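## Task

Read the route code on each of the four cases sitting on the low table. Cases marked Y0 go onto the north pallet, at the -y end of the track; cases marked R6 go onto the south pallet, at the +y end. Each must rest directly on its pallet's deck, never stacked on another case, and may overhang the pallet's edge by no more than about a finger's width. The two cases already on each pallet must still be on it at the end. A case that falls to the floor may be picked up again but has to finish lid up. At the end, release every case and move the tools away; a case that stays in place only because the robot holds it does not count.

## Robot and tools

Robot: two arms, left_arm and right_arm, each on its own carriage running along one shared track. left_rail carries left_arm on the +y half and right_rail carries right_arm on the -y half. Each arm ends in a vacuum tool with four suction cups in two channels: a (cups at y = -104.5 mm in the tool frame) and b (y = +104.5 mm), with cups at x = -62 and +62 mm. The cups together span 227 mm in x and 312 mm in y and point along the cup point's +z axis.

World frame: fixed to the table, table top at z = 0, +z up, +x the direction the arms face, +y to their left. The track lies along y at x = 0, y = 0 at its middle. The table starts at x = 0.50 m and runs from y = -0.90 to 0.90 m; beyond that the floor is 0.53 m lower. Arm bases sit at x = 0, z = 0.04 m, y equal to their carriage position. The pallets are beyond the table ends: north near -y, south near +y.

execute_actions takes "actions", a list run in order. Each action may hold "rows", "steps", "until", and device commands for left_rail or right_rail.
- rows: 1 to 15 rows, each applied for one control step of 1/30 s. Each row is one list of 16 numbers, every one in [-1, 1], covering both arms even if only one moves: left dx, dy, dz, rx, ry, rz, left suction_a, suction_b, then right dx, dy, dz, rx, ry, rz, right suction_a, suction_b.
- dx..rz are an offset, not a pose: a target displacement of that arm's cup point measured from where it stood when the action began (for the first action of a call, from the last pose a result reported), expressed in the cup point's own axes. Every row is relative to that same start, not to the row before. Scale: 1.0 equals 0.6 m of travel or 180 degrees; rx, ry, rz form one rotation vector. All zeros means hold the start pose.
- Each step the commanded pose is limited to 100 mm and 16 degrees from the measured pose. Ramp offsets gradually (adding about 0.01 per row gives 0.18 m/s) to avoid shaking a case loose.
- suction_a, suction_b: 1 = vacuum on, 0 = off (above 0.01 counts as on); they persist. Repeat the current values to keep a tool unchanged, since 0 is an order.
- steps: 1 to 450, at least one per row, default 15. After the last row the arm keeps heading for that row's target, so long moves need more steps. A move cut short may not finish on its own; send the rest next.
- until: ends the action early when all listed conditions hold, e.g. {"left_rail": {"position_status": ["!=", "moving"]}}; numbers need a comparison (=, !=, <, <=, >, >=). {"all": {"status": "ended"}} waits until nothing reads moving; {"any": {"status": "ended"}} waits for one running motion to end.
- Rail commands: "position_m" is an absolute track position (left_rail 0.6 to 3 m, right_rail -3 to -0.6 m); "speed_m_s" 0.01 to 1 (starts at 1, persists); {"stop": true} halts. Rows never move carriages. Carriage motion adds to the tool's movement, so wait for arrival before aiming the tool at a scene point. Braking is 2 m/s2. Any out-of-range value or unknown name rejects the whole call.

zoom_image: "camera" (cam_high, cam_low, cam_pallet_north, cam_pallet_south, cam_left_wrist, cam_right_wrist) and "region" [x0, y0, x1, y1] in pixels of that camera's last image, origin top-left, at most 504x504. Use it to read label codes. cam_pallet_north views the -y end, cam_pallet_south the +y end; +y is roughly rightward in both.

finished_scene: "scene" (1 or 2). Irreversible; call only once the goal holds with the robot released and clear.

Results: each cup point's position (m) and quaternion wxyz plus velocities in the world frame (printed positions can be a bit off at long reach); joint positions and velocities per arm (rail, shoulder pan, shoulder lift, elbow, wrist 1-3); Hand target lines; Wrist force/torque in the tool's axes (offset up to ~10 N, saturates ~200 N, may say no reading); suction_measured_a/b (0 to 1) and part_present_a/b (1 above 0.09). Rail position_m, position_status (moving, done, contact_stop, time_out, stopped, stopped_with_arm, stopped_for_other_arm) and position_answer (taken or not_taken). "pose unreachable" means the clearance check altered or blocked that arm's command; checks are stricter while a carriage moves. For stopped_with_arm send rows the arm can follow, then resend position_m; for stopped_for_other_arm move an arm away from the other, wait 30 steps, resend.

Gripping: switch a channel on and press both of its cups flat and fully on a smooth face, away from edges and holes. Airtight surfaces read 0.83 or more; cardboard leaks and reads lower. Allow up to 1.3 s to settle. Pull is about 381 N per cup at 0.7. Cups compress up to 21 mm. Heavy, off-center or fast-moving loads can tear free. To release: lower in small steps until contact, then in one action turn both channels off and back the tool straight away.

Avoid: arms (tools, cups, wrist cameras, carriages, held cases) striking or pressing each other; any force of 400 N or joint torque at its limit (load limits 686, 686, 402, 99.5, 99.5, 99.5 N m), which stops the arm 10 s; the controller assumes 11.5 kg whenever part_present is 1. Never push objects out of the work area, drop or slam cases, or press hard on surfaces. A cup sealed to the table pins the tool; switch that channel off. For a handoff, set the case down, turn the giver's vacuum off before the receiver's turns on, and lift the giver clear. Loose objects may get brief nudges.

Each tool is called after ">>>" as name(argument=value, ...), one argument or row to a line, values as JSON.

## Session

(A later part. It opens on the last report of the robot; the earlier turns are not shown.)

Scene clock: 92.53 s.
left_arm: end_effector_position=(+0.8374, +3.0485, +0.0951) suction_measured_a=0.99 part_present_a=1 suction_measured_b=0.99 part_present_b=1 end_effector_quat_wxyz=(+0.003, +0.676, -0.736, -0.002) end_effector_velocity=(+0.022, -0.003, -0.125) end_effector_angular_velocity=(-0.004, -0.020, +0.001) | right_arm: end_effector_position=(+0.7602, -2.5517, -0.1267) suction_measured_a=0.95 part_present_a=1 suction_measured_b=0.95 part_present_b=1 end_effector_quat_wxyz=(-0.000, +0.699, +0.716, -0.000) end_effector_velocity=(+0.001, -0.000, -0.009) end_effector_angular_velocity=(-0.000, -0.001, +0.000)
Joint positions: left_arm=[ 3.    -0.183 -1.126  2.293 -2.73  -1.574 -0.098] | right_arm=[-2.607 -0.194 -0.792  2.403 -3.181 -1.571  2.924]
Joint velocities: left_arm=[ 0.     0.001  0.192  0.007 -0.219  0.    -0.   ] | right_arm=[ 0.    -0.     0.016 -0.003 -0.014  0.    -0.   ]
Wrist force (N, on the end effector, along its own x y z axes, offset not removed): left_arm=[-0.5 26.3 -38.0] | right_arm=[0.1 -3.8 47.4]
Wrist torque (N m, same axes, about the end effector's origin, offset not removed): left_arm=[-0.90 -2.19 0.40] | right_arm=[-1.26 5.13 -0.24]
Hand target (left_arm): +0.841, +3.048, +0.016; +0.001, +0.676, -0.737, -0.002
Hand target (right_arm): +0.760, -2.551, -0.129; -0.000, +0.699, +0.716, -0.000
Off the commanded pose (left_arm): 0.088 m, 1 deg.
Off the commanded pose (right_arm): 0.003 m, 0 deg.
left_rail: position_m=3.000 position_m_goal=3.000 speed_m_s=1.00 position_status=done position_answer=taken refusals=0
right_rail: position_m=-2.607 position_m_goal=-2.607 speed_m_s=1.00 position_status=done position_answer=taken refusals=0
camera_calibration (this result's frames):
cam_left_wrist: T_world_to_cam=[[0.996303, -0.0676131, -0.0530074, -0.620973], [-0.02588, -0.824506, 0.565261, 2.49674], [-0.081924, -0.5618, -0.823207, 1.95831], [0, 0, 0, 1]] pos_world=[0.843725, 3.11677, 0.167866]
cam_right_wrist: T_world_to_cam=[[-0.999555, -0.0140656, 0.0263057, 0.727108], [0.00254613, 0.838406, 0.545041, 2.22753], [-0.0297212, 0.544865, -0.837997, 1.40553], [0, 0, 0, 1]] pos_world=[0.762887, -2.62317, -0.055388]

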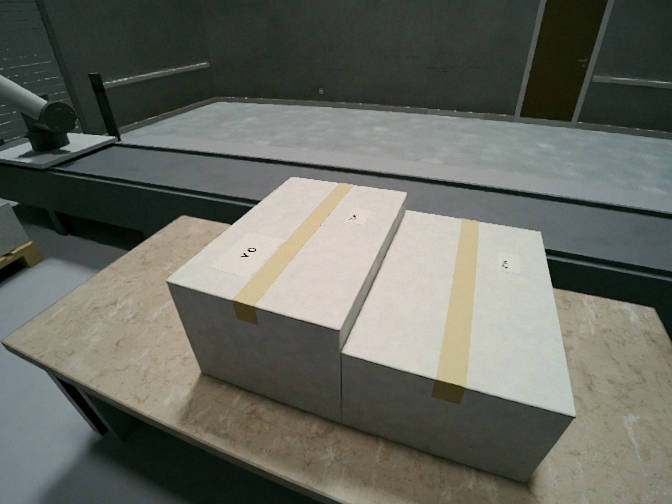

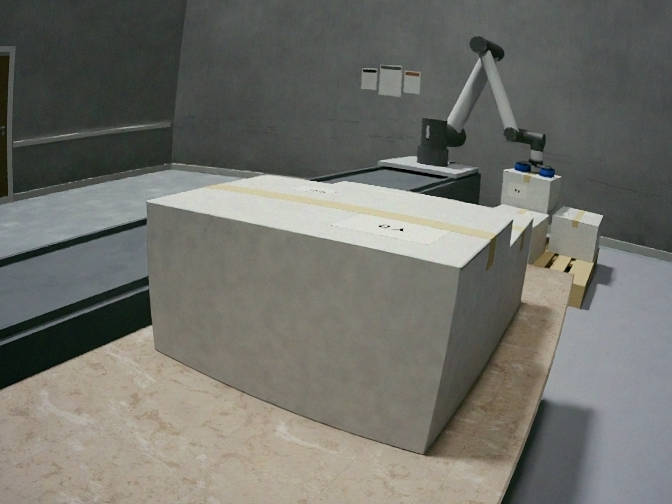

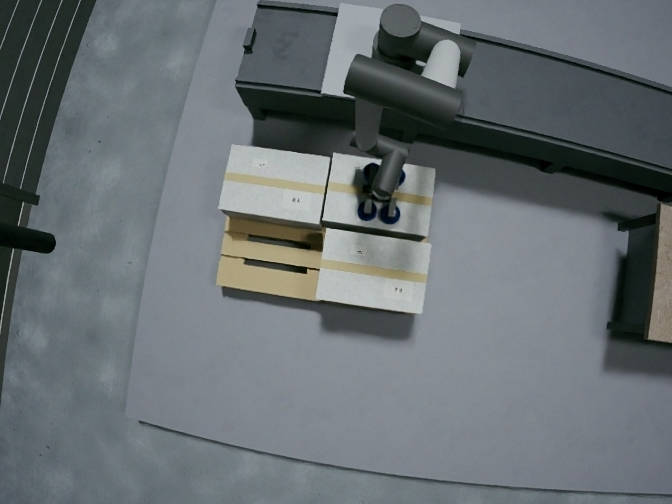

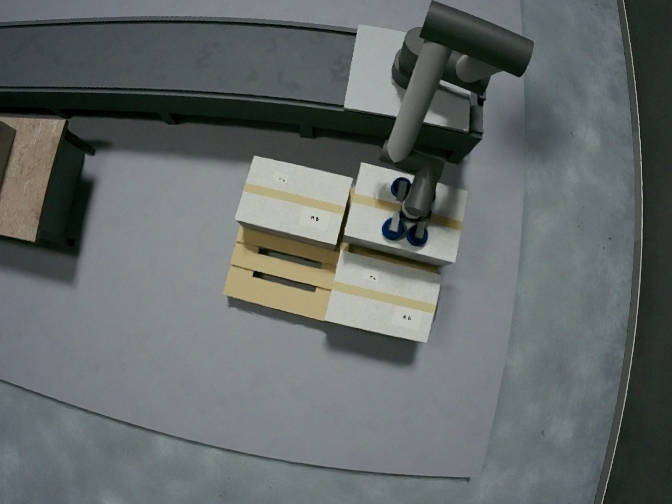

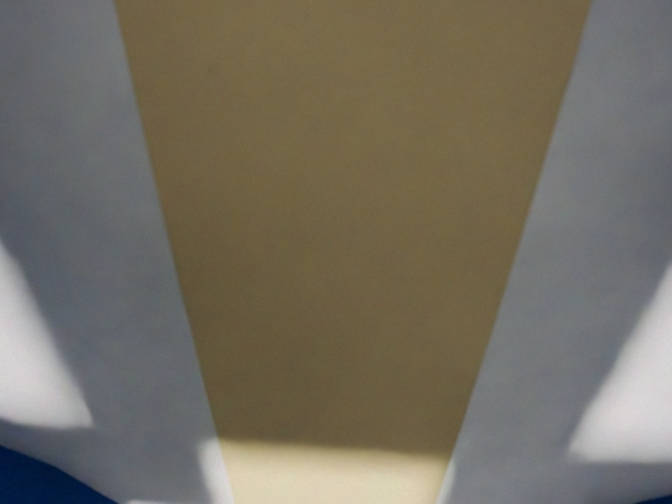

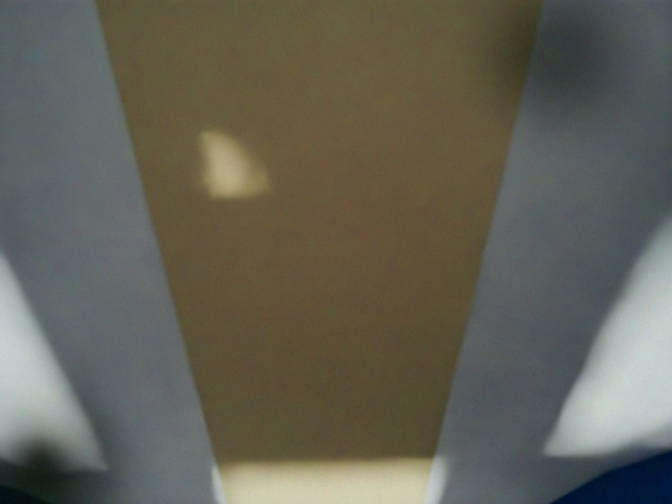

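>>> execute_actions(
  actions=[],
)

Scene clock: 102.93 s.
left_arm: end_effector_position=(+0.8412, +3.0478, +0.0160) suction_measured_a=0.99 part_present_a=1 suction_measured_b=0.99 part_present_b=1 end_effector_quat_wxyz=(+0.001, +0.676, -0.737, -0.002) end_effector_velocity=(-0.000, +0.000, -0.000) end_effector_angular_velocity=(-0.000, +0.000, +0.000) | right_arm: end_effector_position=(+0.7605, -2.5517, -0.1277) suction_measured_a=0.95 part_present_a=1 suction_measured_b=0.95 part_present_b=1 end_effector_quat_wxyz=(+0.000, +0.699, +0.716, +0.000) end_effector_velocity=(-0.000, +0.000, -0.000) end_effector_angular_velocity=(-0.000, +0.000, +0.000)
Joint positions: left_arm=[ 3.    -0.184 -1.008  2.3   -2.858 -1.571 -0.099] | right_arm=[-2.607 -0.194 -0.79   2.403 -3.185 -1.571  2.924]
Joint velocities: left_arm=[ 0.  0.  0. -0. -0. -0. -0.] | right_arm=[ 0.  0.  0. -0. -0. -0. -0.]
Wrist force (N, on the end effector, along its own x y z axes, offset not removed): left_arm=[0.1 -0.2 23.7] | right_arm=[4.1 -8.5 -47.6]
Wrist torque (N m, same axes, about the end effector's origin, offset not removed): left_arm=[1.64 -4.02 -0.60] | right_arm=[13.06 3.99 0.19]
Hand target (left_arm): +0.841, +3.048, +0.016; +0.001, +0.676, -0.737, -0.002
Hand target (right_arm): +0.761, -2.552, -0.128; +0.000, +0.699, +0.716, +0.000
Off the commanded pose (left_arm): 0.013 m, 1 deg.
Off the commanded pose (right_arm): 0.002 m, 0 deg.
FORCE FAULT: contact force on the right arm reached its limit, and that arm stopped for 10 seconds. The contact can be on any part of that arm, not only on its tool. That arm ran no command of this call. That arm holds still and accepts commands again. Move the arm away from the contact; if what it grips holds it there, let go first. Pushing or pulling that hard again can fault the arm again.
left_rail: position_m=3.000 position_m_goal=3.000 speed_m_s=1.00 position_status=done position_answer=taken refusals=0
right_rail: position_m=-2.607 position_m_goal=-2.607 speed_m_s=1.00 position_status=done position_answer=taken refusals=0
camera_calibration (this result's frames):
cam_left_wrist: T_world_to_cam=[[0.996474, -0.0675638, -0.049738, -0.629338], [-0.0278514, -0.825624, 0.563534, 2.54607], [-0.0791393, -0.560161, -0.824595, 1.88581], [0, 0, 0, 1]] pos_world=[0.847273, 3.11593, 0.0889331]
cam_right_wrist: T_world_to_cam=[[-0.999592, -0.0140665, 0.0248475, 0.727249], [0.00174102, 0.838583, 0.544772, 2.22919], [-0.0284997, 0.544593, -0.838216, 1.40304], [0, 0, 0, 1]] pos_world=[0.763058, -2.62321, -0.0564144]

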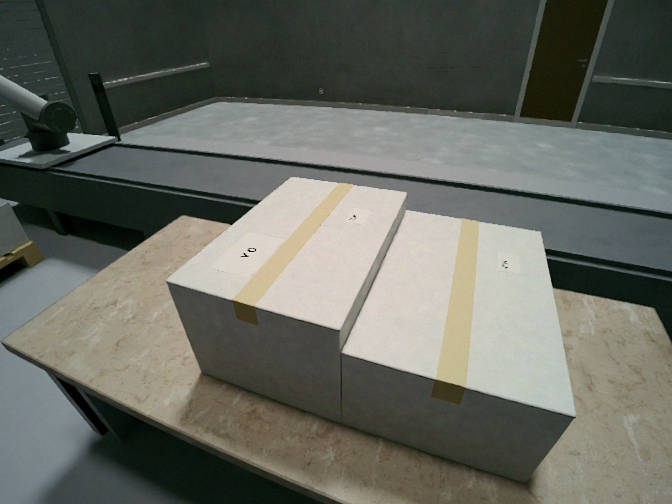

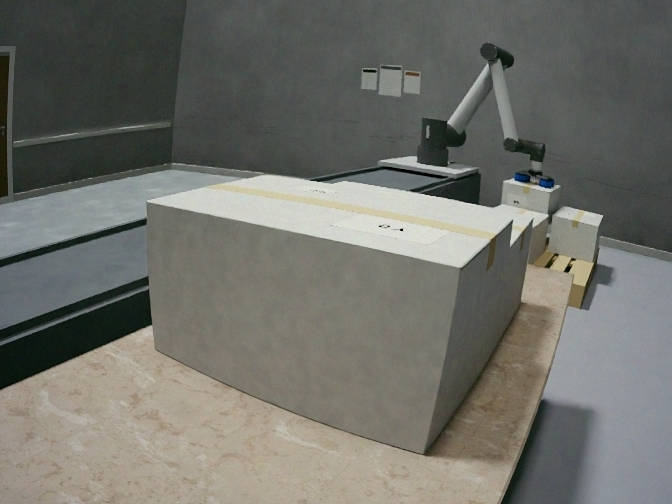

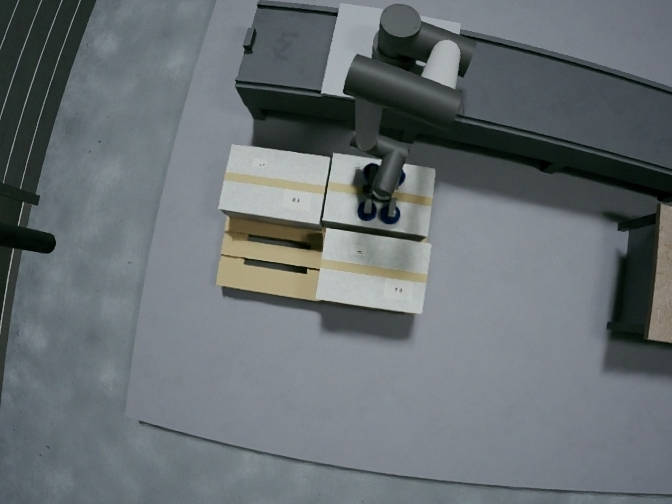

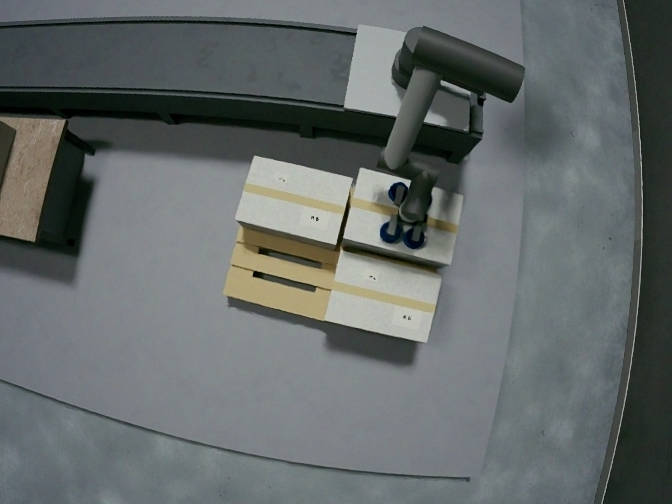

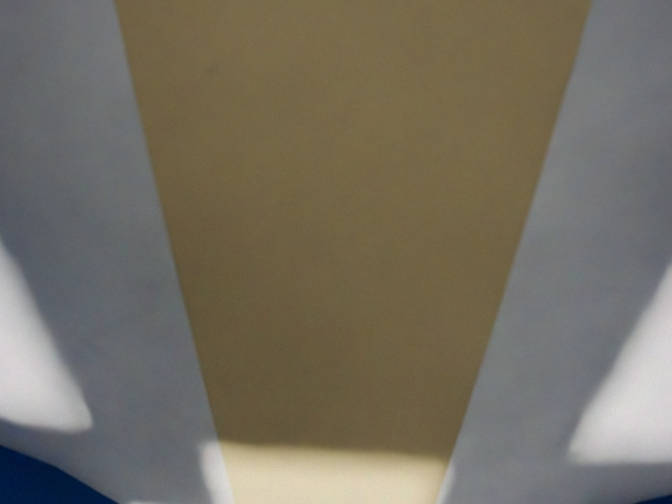

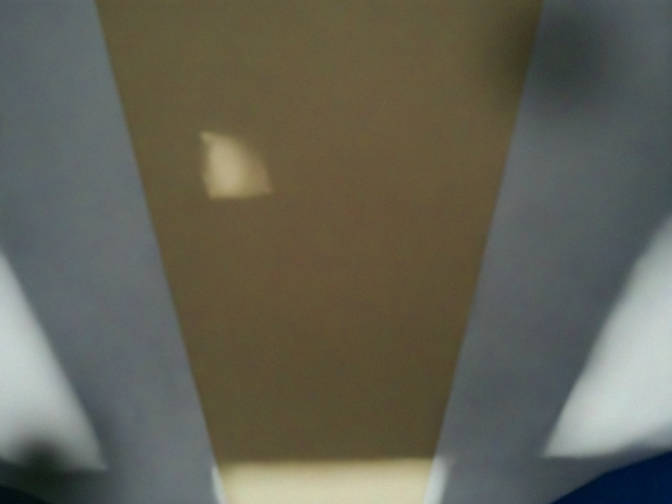

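>>> zoom_image(
  camera="cam_pallet_south",
  region=[320, 150, 480, 290],
)

Region (320, 150, 480, 290) of cam_pallet_south's 672x504 image, scaled by 3.150, with more detail than that image has; it fills the top 441 rows of this view, and the rest is white.

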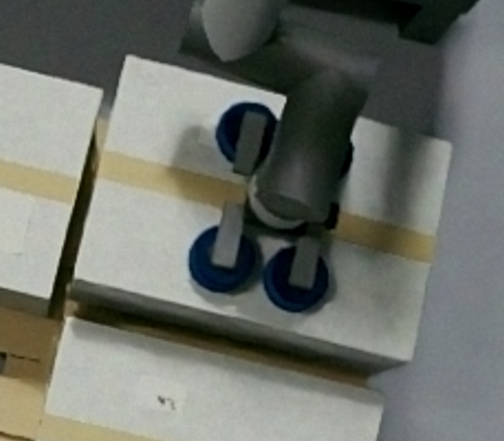

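>>> execute_actions(
  actions=[
    {"rows":[
[0,-0.004,0.04,0.001,0,0,1,1, 0,0,0,0,0,0,1,1],
[0,-0.008,0.262,0.0016,0,0,1,1, 0,0,0,0,0,0,1,1]
],"steps":2},
  ],
)

Scene clock: 109.23 s.
left_arm: end_effector_position=(+0.8415, +3.0478, +0.0137) suction_measured_a=0.99 part_present_a=1 suction_measured_b=0.99 part_present_b=1 end_effector_quat_wxyz=(+0.001, +0.676, -0.737, -0.002) end_effector_velocity=(+0.011, -0.002, -0.126) end_effector_angular_velocity=(-0.004, -0.023, +0.001) | right_arm: end_effector_position=(+0.7605, -2.5517, -0.1277) suction_measured_a=0.95 part_present_a=1 suction_measured_b=0.95 part_present_b=1 end_effector_quat_wxyz=(+0.000, +0.699, +0.716, +0.000) end_effector_velocity=(-0.000, +0.000, -0.000) end_effector_angular_velocity=(+0.000, +0.000, -0.000)
Joint positions: left_arm=[ 3.    -0.184 -1.005  2.3   -2.862 -1.571 -0.099] | right_arm=[-2.607 -0.194 -0.79   2.403 -3.185 -1.571  2.924]
Joint velocities: left_arm=[ 0.    -0.     0.195  0.001 -0.22   0.    -0.001] | right_arm=[ 0.  0.  0. -0.  0. -0.  0.]
Wrist force (N, on the end effector, along its own x y z axes, offset not removed): left_arm=[-3.9 17.2 -34.3] | right_arm=[2.1 -10.0 -50.7]
Wrist torque (N m, same axes, about the end effector's origin, offset not removed): left_arm=[-0.98 -1.85 0.17] | right_arm=[13.01 4.54 0.02]
Hand target (left_arm): +0.833, +3.049, -0.074; +0.003, +0.676, -0.737, -0.004
Hand target (right_arm): +0.761, -2.552, -0.128; +0.000, +0.699, +0.716, +0.000
Off the commanded pose (left_arm): 0.155 m, 0 deg; position clipped at the last step of the last action.
Off the commanded pose (right_arm): 0.000 m, 0 deg.
left_rail: position_m=3.000 position_m_goal=3.000 speed_m_s=1.00 position_status=done position_answer=taken refusals=0
right_rail: position_m=-2.607 position_m_goal=-2.607 speed_m_s=1.00 position_status=done position_answer=taken refusals=0
camera_calibration (this result's frames):
cam_left_wrist: T_world_to_cam=[[0.996497, -0.0675668, -0.0492717, -0.629702], [-0.0281108, -0.825575, 0.563591, 2.54743], [-0.0787576, -0.560232, -0.824583, 1.88376], [0, 0, 0, 1]] pos_world=[0.847467, 3.11589, 0.0865843]
cam_right_wrist: T_world_to_cam=[[-0.999593, -0.0140664, 0.024833, 0.727253], [0.00173308, 0.838584, 0.544769, 2.22919], [-0.0284875, 0.54459, -0.838218, 1.40304], [0, 0, 0, 1]] pos_world=[0.763062, -2.62321, -0.0564049]

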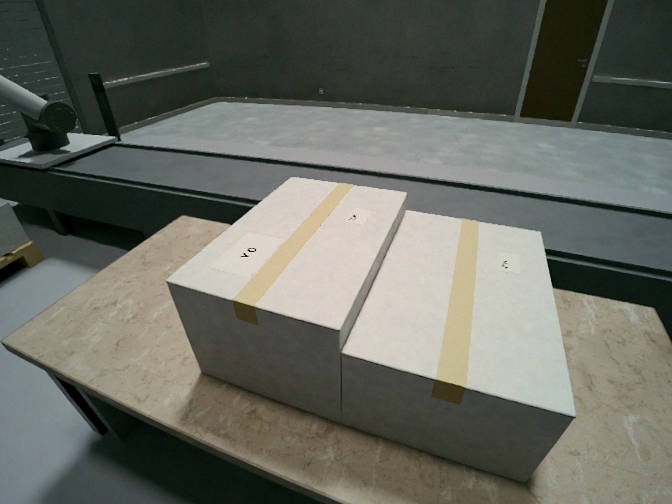

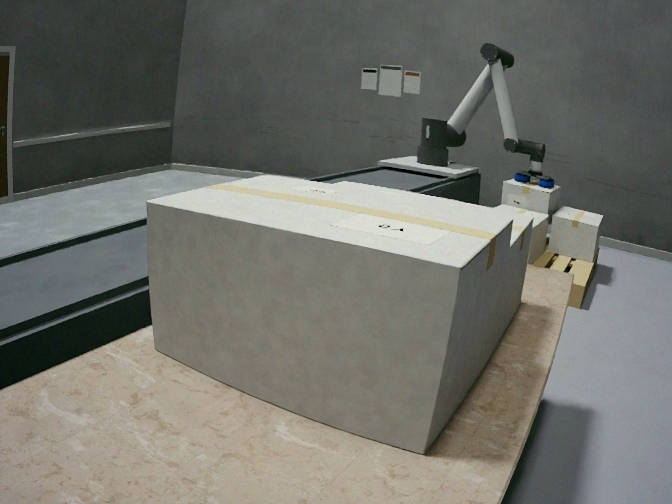

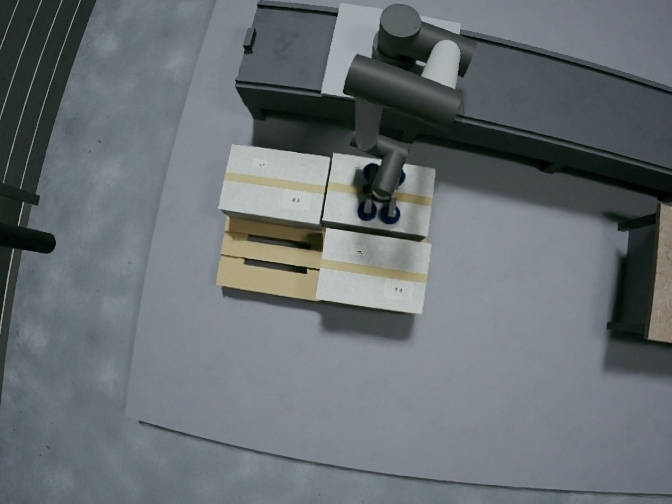

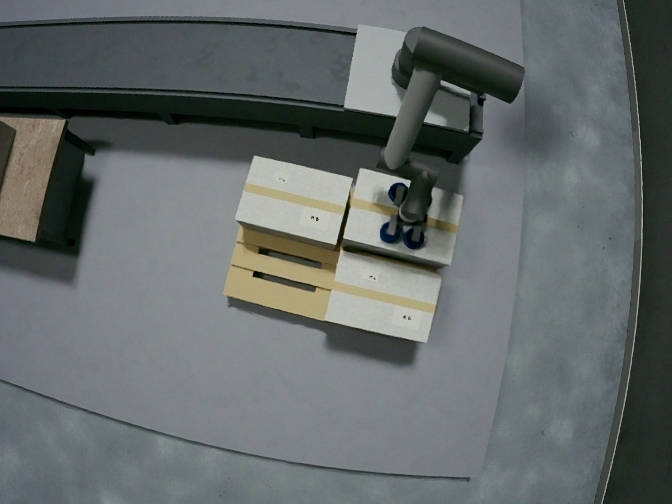

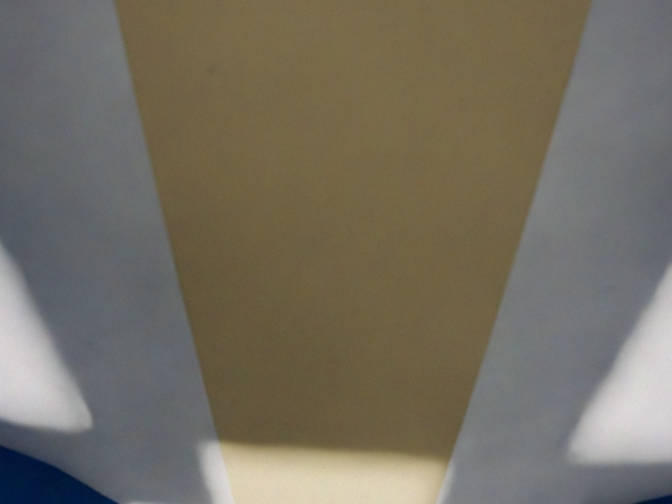

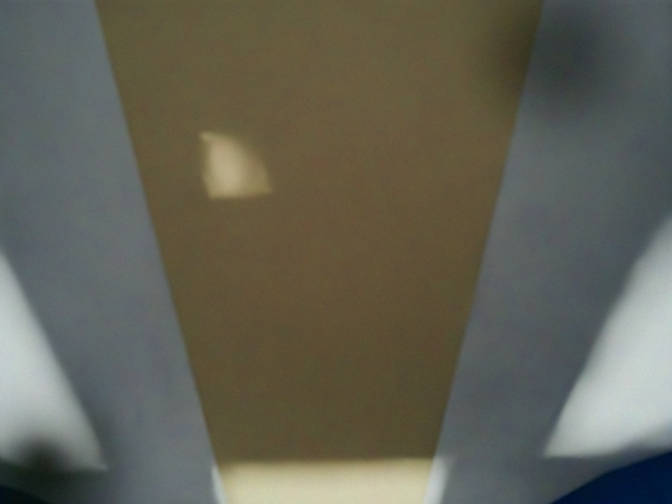

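>>> execute_actions(
  actions=[
    {"steps":1},
  ],
)

Scene clock: 111.13 s.
left_arm: end_effector_position=(+0.8331, +3.0485, -0.0739) suction_measured_a=0.99 part_present_a=1 suction_measured_b=0.99 part_present_b=1 end_effector_quat_wxyz=(+0.003, +0.676, -0.737, -0.004) end_effector_velocity=(+0.012, -0.002, -0.017) end_effector_angular_velocity=(-0.003, -0.014, +0.000) | right_arm: end_effector_position=(+0.7605, -2.5517, -0.1277) suction_measured_a=0.95 part_present_a=1 suction_measured_b=0.95 part_present_b=1 end_effector_quat_wxyz=(+0.000, +0.699, +0.716, +0.000) end_effector_velocity=(-0.000, +0.000, -0.000) end_effector_angular_velocity=(+0.000, +0.000, +0.000)
Joint positions: left_arm=[ 3.    -0.185 -0.875  2.307 -2.993 -1.571 -0.1  ] | right_arm=[-2.607 -0.194 -0.79   2.403 -3.185 -1.571  2.924]
Joint velocities: left_arm=[ 0.     0.     0.031 -0.014 -0.031 -0.     0.   ] | right_arm=[ 0.  0.  0. -0. -0. -0. -0.]
Wrist force (N, on the end effector, along its own x y z axes, offset not removed): left_arm=[-1.2 -1.9 22.0] | right_arm=[7.4 -7.7 -51.7]
Wrist torque (N m, same axes, about the end effector's origin, offset not removed): left_arm=[1.01 -3.92 -0.64] | right_arm=[13.55 3.60 0.23]
Hand target (left_arm): +0.840, +3.048, -0.137; +0.001, +0.676, -0.737, -0.001
Hand target (right_arm): +0.761, -2.552, -0.128; +0.000, +0.699, +0.716, +0.000
Off the commanded pose (left_arm): 0.068 m, 1 deg.
Off the commanded pose (right_arm): 0.000 m, 0 deg.
left_rail: position_m=3.000 position_m_goal=3.000 speed_m_s=1.00 position_status=done position_answer=taken refusals=0
right_rail: position_m=-2.607 position_m_goal=-2.607 speed_m_s=1.00 position_status=done position_answer=taken refusals=0
camera_calibration (this result's frames):
cam_left_wrist: T_world_to_cam=[[0.9962, -0.0675475, -0.0549796, -0.625867], [-0.0249662, -0.82625, 0.562751, 2.59655], [-0.0834393, -0.55924, -0.824796, 1.81218], [0, 0, 0, 1]] pos_world=[0.839521, 3.11656, -0.000938766]
cam_right_wrist: T_world_to_cam=[[-0.999592, -0.0140663, 0.0248444, 0.72725], [0.00173944, 0.838583, 0.544771, 2.22919], [-0.028497, 0.544592, -0.838217, 1.40304], [0, 0, 0, 1]] pos_world=[0.763058, -2.62321, -0.0564134]

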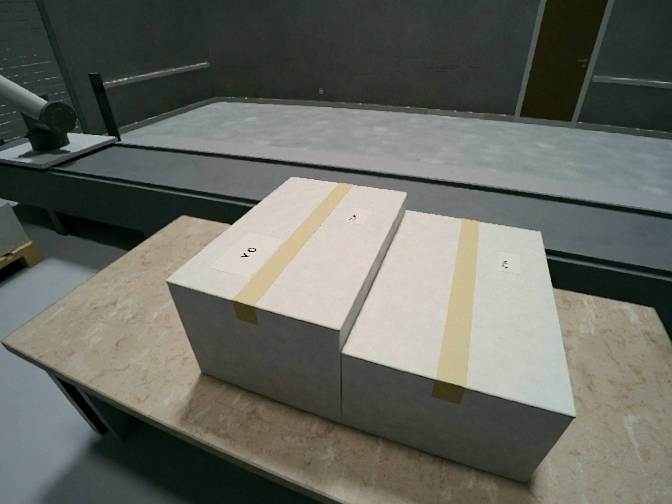

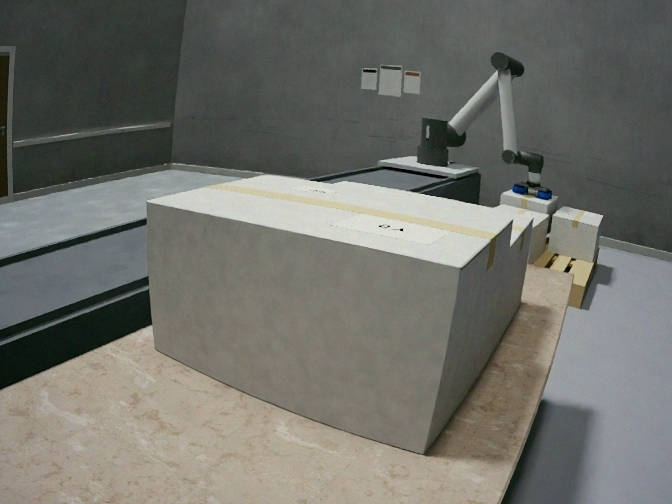

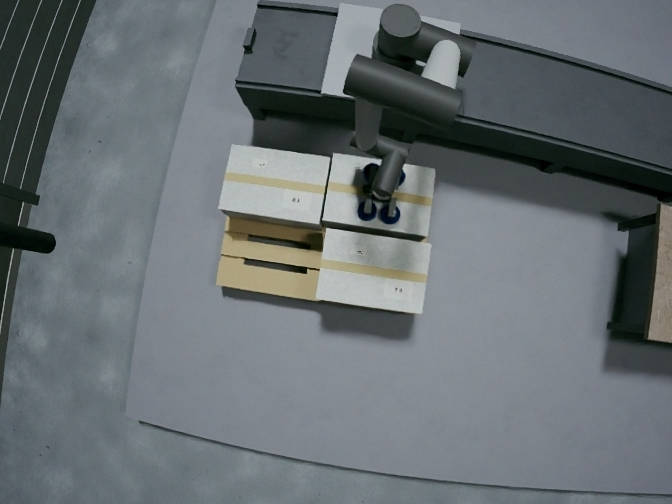

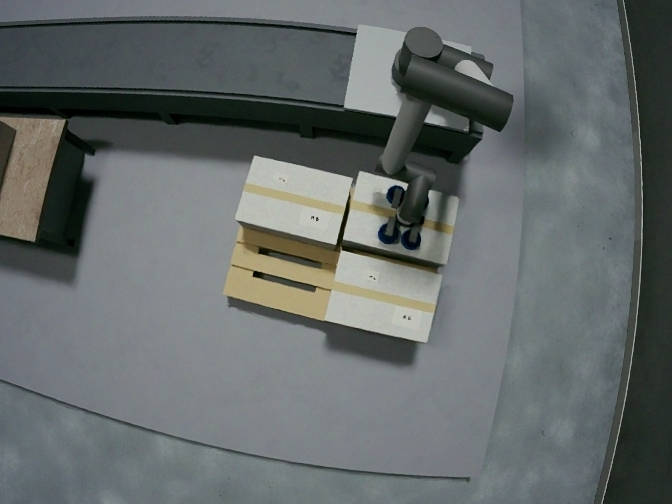

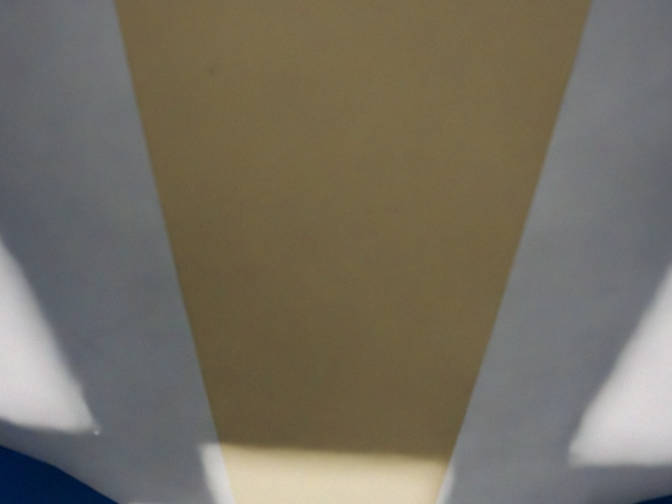

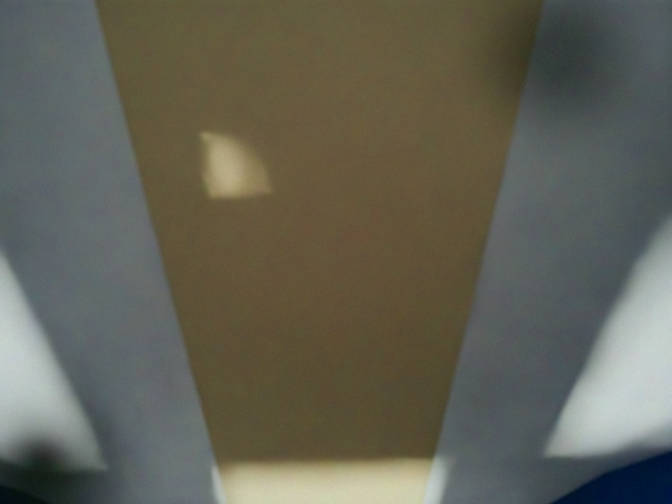

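>>> execute_actions(
  actions=[
    {"steps":1},
  ],
)

Scene clock: 112.07 s.
left_arm: end_effector_position=(+0.8398, +3.0478, -0.1368) suction_measured_a=0.99 part_present_a=1 suction_measured_b=0.99 part_present_b=1 end_effector_quat_wxyz=(+0.001, +0.676, -0.737, -0.001) end_effector_velocity=(+0.006, -0.000, -0.006) end_effector_angular_velocity=(-0.001, -0.004, -0.000) | right_arm: end_effector_position=(+0.7605, -2.5517, -0.1277) suction_measured_a=0.95 part_present_a=1 suction_measured_b=0.95 part_present_b=1 end_effector_quat_wxyz=(+0.000, +0.699, +0.716, +0.000) end_effector_velocity=(-0.000, +0.000, +0.000) end_effector_angular_velocity=(+0.000, -0.000, -0.000)
Joint positions: left_arm=[ 3.    -0.185 -0.775  2.287 -3.08  -1.571 -0.1  ] | right_arm=[-2.607 -0.194 -0.79   2.403 -3.185 -1.571  2.924]
Joint velocities: left_arm=[ 0.     0.001  0.01  -0.009 -0.005 -0.     0.001] | right_arm=[ 0. -0. -0.  0.  0.  0.  0.]
Wrist force (N, on the end effector, along its own x y z axes, offset not removed): left_arm=[0.6 1.6 25.8] | right_arm=[4.0 -10.3 -48.4]
Wrist torque (N m, same axes, about the end effector's origin, offset not removed): left_arm=[1.81 -3.98 -0.54] | right_arm=[13.20 4.13 0.07]
Hand target (left_arm): +0.845, +3.047, -0.141; -0.000, +0.676, -0.737, +0.000
Hand target (right_arm): +0.761, -2.552, -0.128; +0.000, +0.699, +0.716, +0.000
Off the commanded pose (left_arm): 0.007 m, 0 deg.
Off the commanded pose (right_arm): 0.000 m, 0 deg.
left_rail: position_m=3.000 position_m_goal=3.000 speed_m_s=1.00 position_status=done position_answer=taken refusals=0
right_rail: position_m=-2.607 position_m_goal=-2.607 speed_m_s=1.00 position_status=done position_answer=taken refusals=0
camera_calibration (this result's frames):
cam_left_wrist: T_world_to_cam=[[0.996527, -0.0675448, -0.0487033, -0.635468], [-0.0284364, -0.825735, 0.56334, 2.63292], [-0.0782667, -0.559999, -0.824788, 1.75846], [0, 0, 0, 1]] pos_world=[0.845761, 3.11591, -0.0638272]
cam_right_wrist: T_world_to_cam=[[-0.999592, -0.0140662, 0.0248448, 0.72725], [0.00173975, 0.838583, 0.544771, 2.22919], [-0.0284973, 0.544592, -0.838217, 1.40304], [0, 0, 0, 1]] pos_world=[0.763058, -2.62321, -0.0564138]

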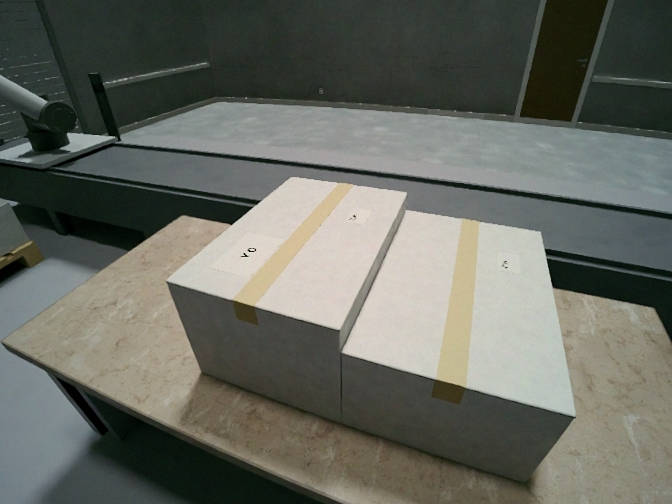

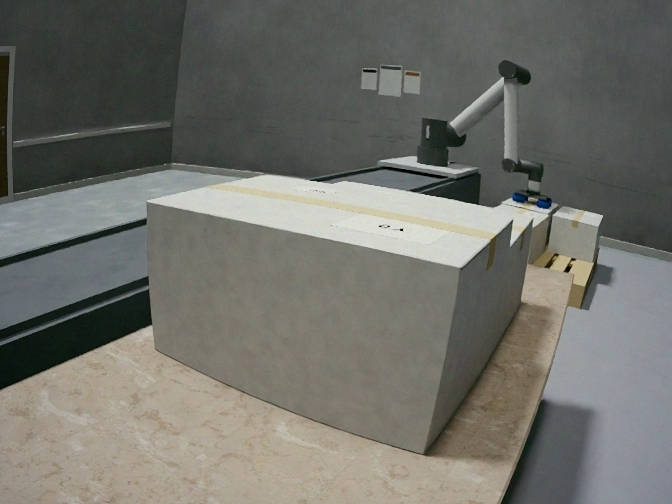

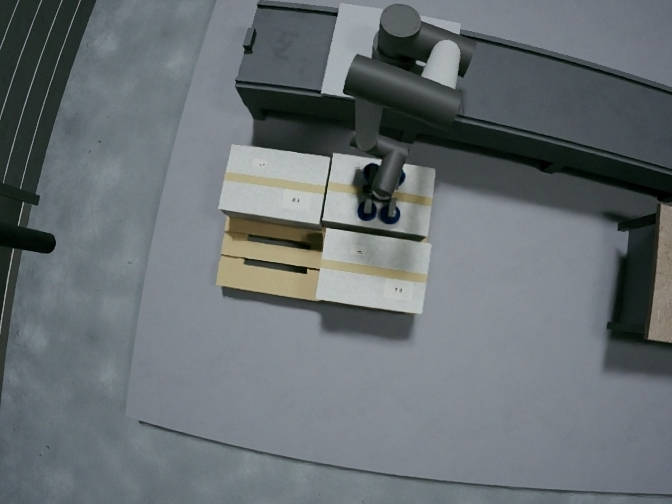

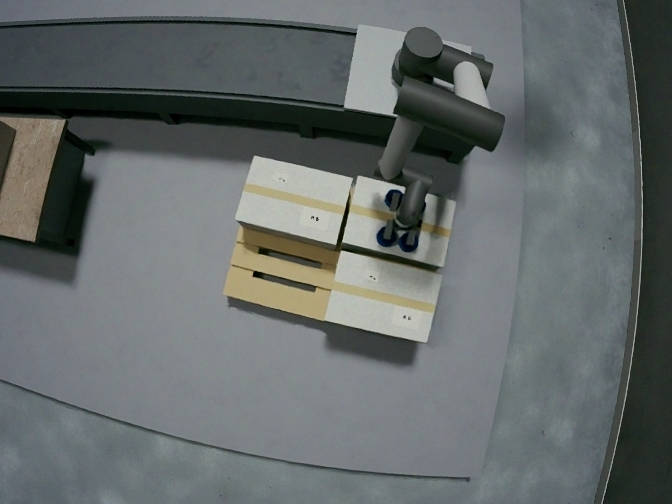

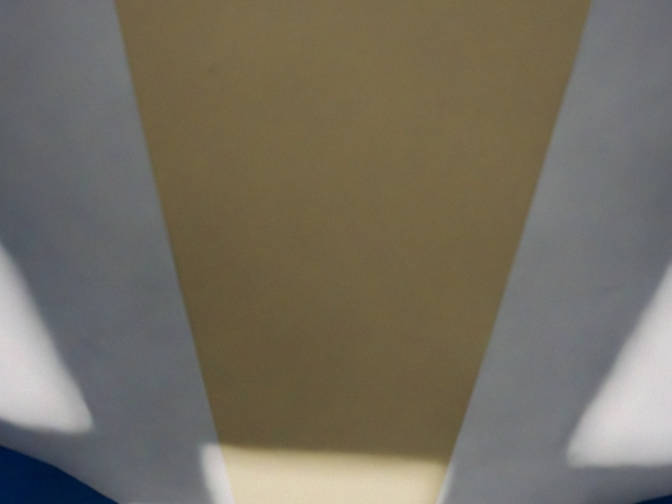

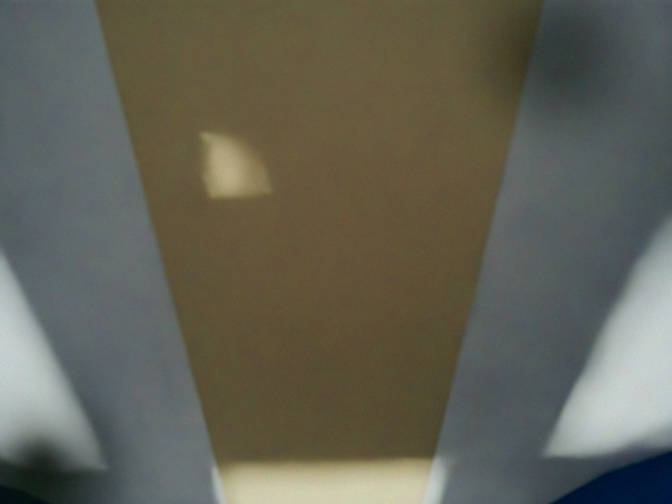

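>>> execute_actions(
  actions=[],
)

>>> zoom_image(
  camera="cam_pallet_south",
  region=[320, 150, 480, 290],
)

Scene clock: 113.00 s.
left_arm: end_effector_position=(+0.8455, +3.0473, -0.1411) suction_measured_a=0.99 part_present_a=1 suction_measured_b=0.99 part_present_b=1 end_effector_quat_wxyz=(-0.000, +0.676, -0.737, +0.000) end_effector_velocity=(+0.000, -0.000, -0.000) end_effector_angular_velocity=(-0.000, -0.000, +0.000) | right_arm: end_effector_position=(+0.7605, -2.5517, -0.1277) suction_measured_a=0.95 part_present_a=1 suction_measured_b=0.95 part_present_b=1 end_effector_quat_wxyz=(+0.000, +0.699, +0.716, +0.000) end_effector_velocity=(+0.000, -0.000, -0.000) end_effector_angular_velocity=(-0.000, -0.000, -0.000)
Joint positions: left_arm=[ 3.    -0.184 -0.767  2.279 -3.084 -1.57  -0.099] | right_arm=[-2.607 -0.194 -0.79   2.403 -3.185 -1.571  2.924]
Joint velocities: left_arm=[ 0.  0.  0. -0. -0. -0.  0.] | right_arm=[ 0. -0.  0. -0. -0. -0.  0.]
Wrist force (N, on the end effector, along its own x y z axes, offset not removed): left_arm=[-1.5 -2.0 24.0] | right_arm=[3.3 -9.2 -46.9]
Wrist torque (N m, same axes, about the end effector's origin, offset not removed): left_arm=[1.40 -3.80 -0.49] | right_arm=[13.37 4.48 0.14]
Hand target (left_arm): +0.845, +3.047, -0.141; -0.000, +0.676, -0.737, +0.000
Hand target (right_arm): +0.761, -2.552, -0.128; +0.000, +0.699, +0.716, +0.000
Off the commanded pose (left_arm): 0.000 m, 0 deg.
Off the commanded pose (right_arm): 0.000 m, 0 deg.
left_rail: position_m=3.000 position_m_goal=3.000 speed_m_s=1.00 position_status=done position_answer=taken refusals=0
right_rail: position_m=-2.607 position_m_goal=-2.607 speed_m_s=1.00 position_status=done position_answer=taken refusals=0
camera_calibration (this result's frames):
cam_left_wrist: T_world_to_cam=[[0.99671, -0.0675789, -0.0447384, -0.640868], [-0.0306591, -0.825388, 0.563733, 2.63602], [-0.075023, -0.560507, -0.824744, 1.75389], [0, 0, 0, 1]] pos_world=[0.85116, 3.1155, -0.068176]
cam_right_wrist: T_world_to_cam=[[-0.999592, -0.0140666, 0.0248447, 0.727249], [0.00173937, 0.838583, 0.544771, 2.22919], [-0.0284974, 0.544592, -0.838217, 1.40304], [0, 0, 0, 1]] pos_world=[0.763058, -2.62321, -0.0564138]

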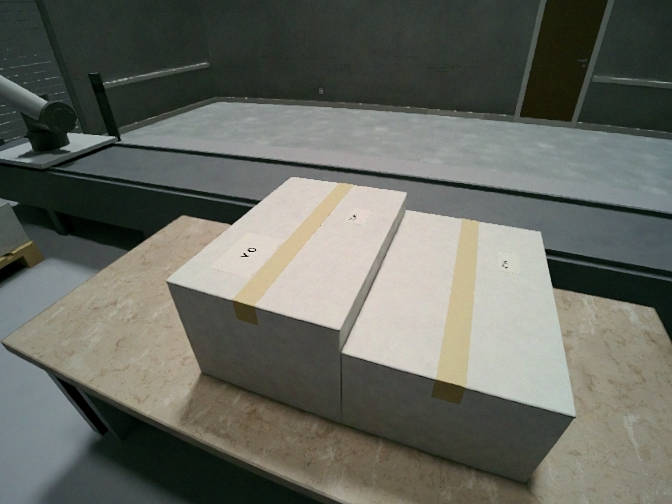

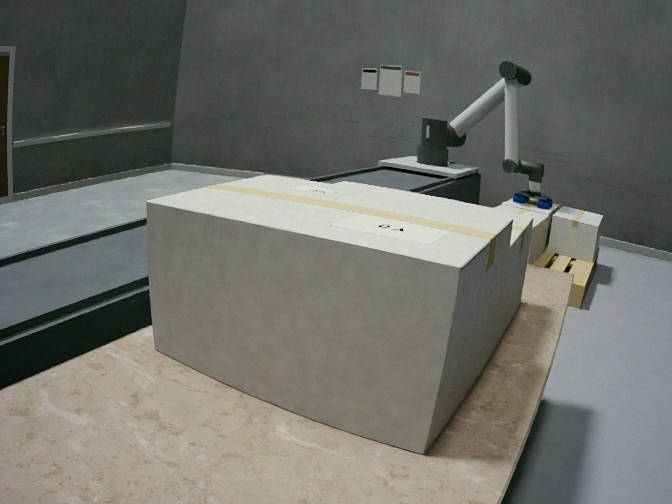

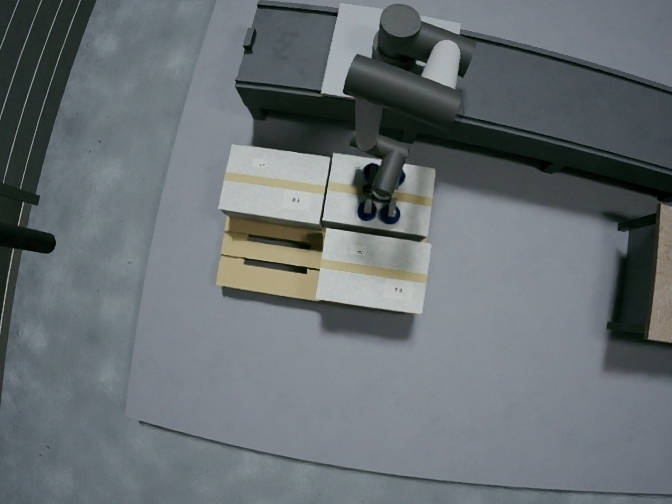

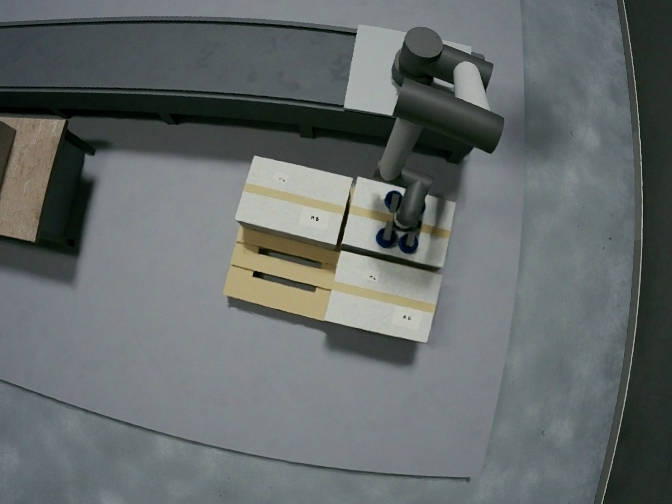

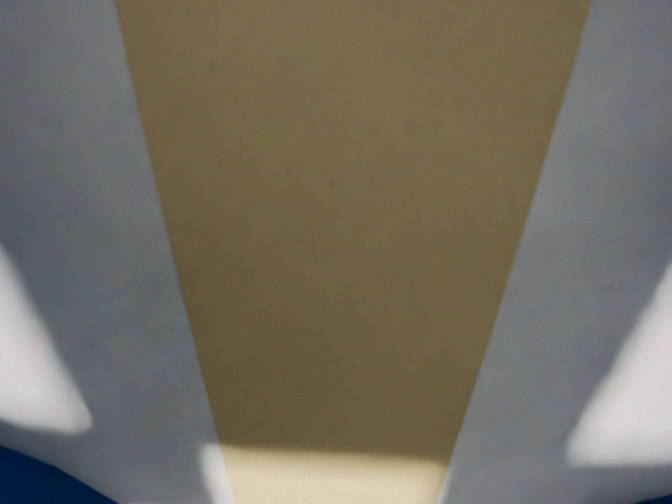

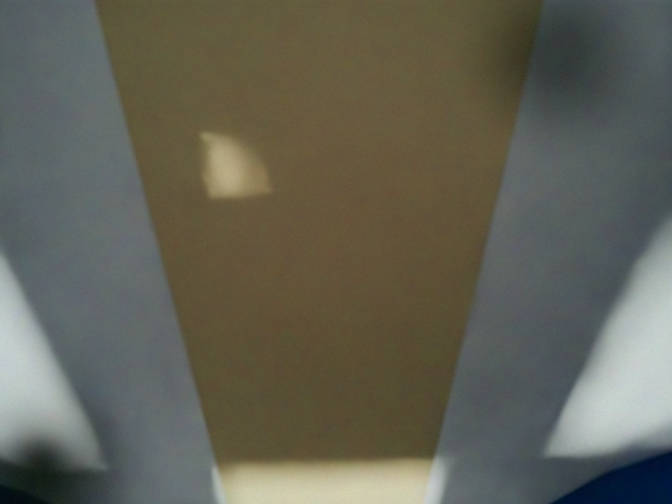

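Region (320, 150, 480, 290) of cam_pallet_south's 672x504 image, scaled by 3.150, with more detail than that image has; it fills the top 441 rows of this view, and the rest is white.

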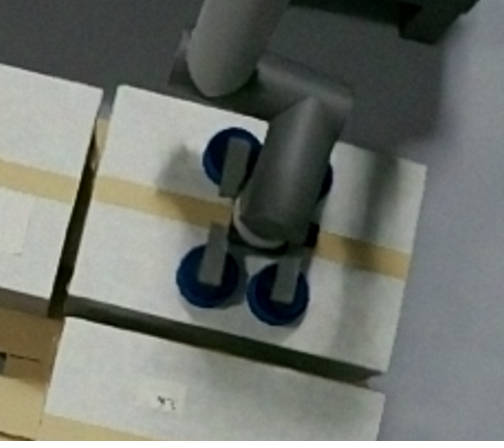

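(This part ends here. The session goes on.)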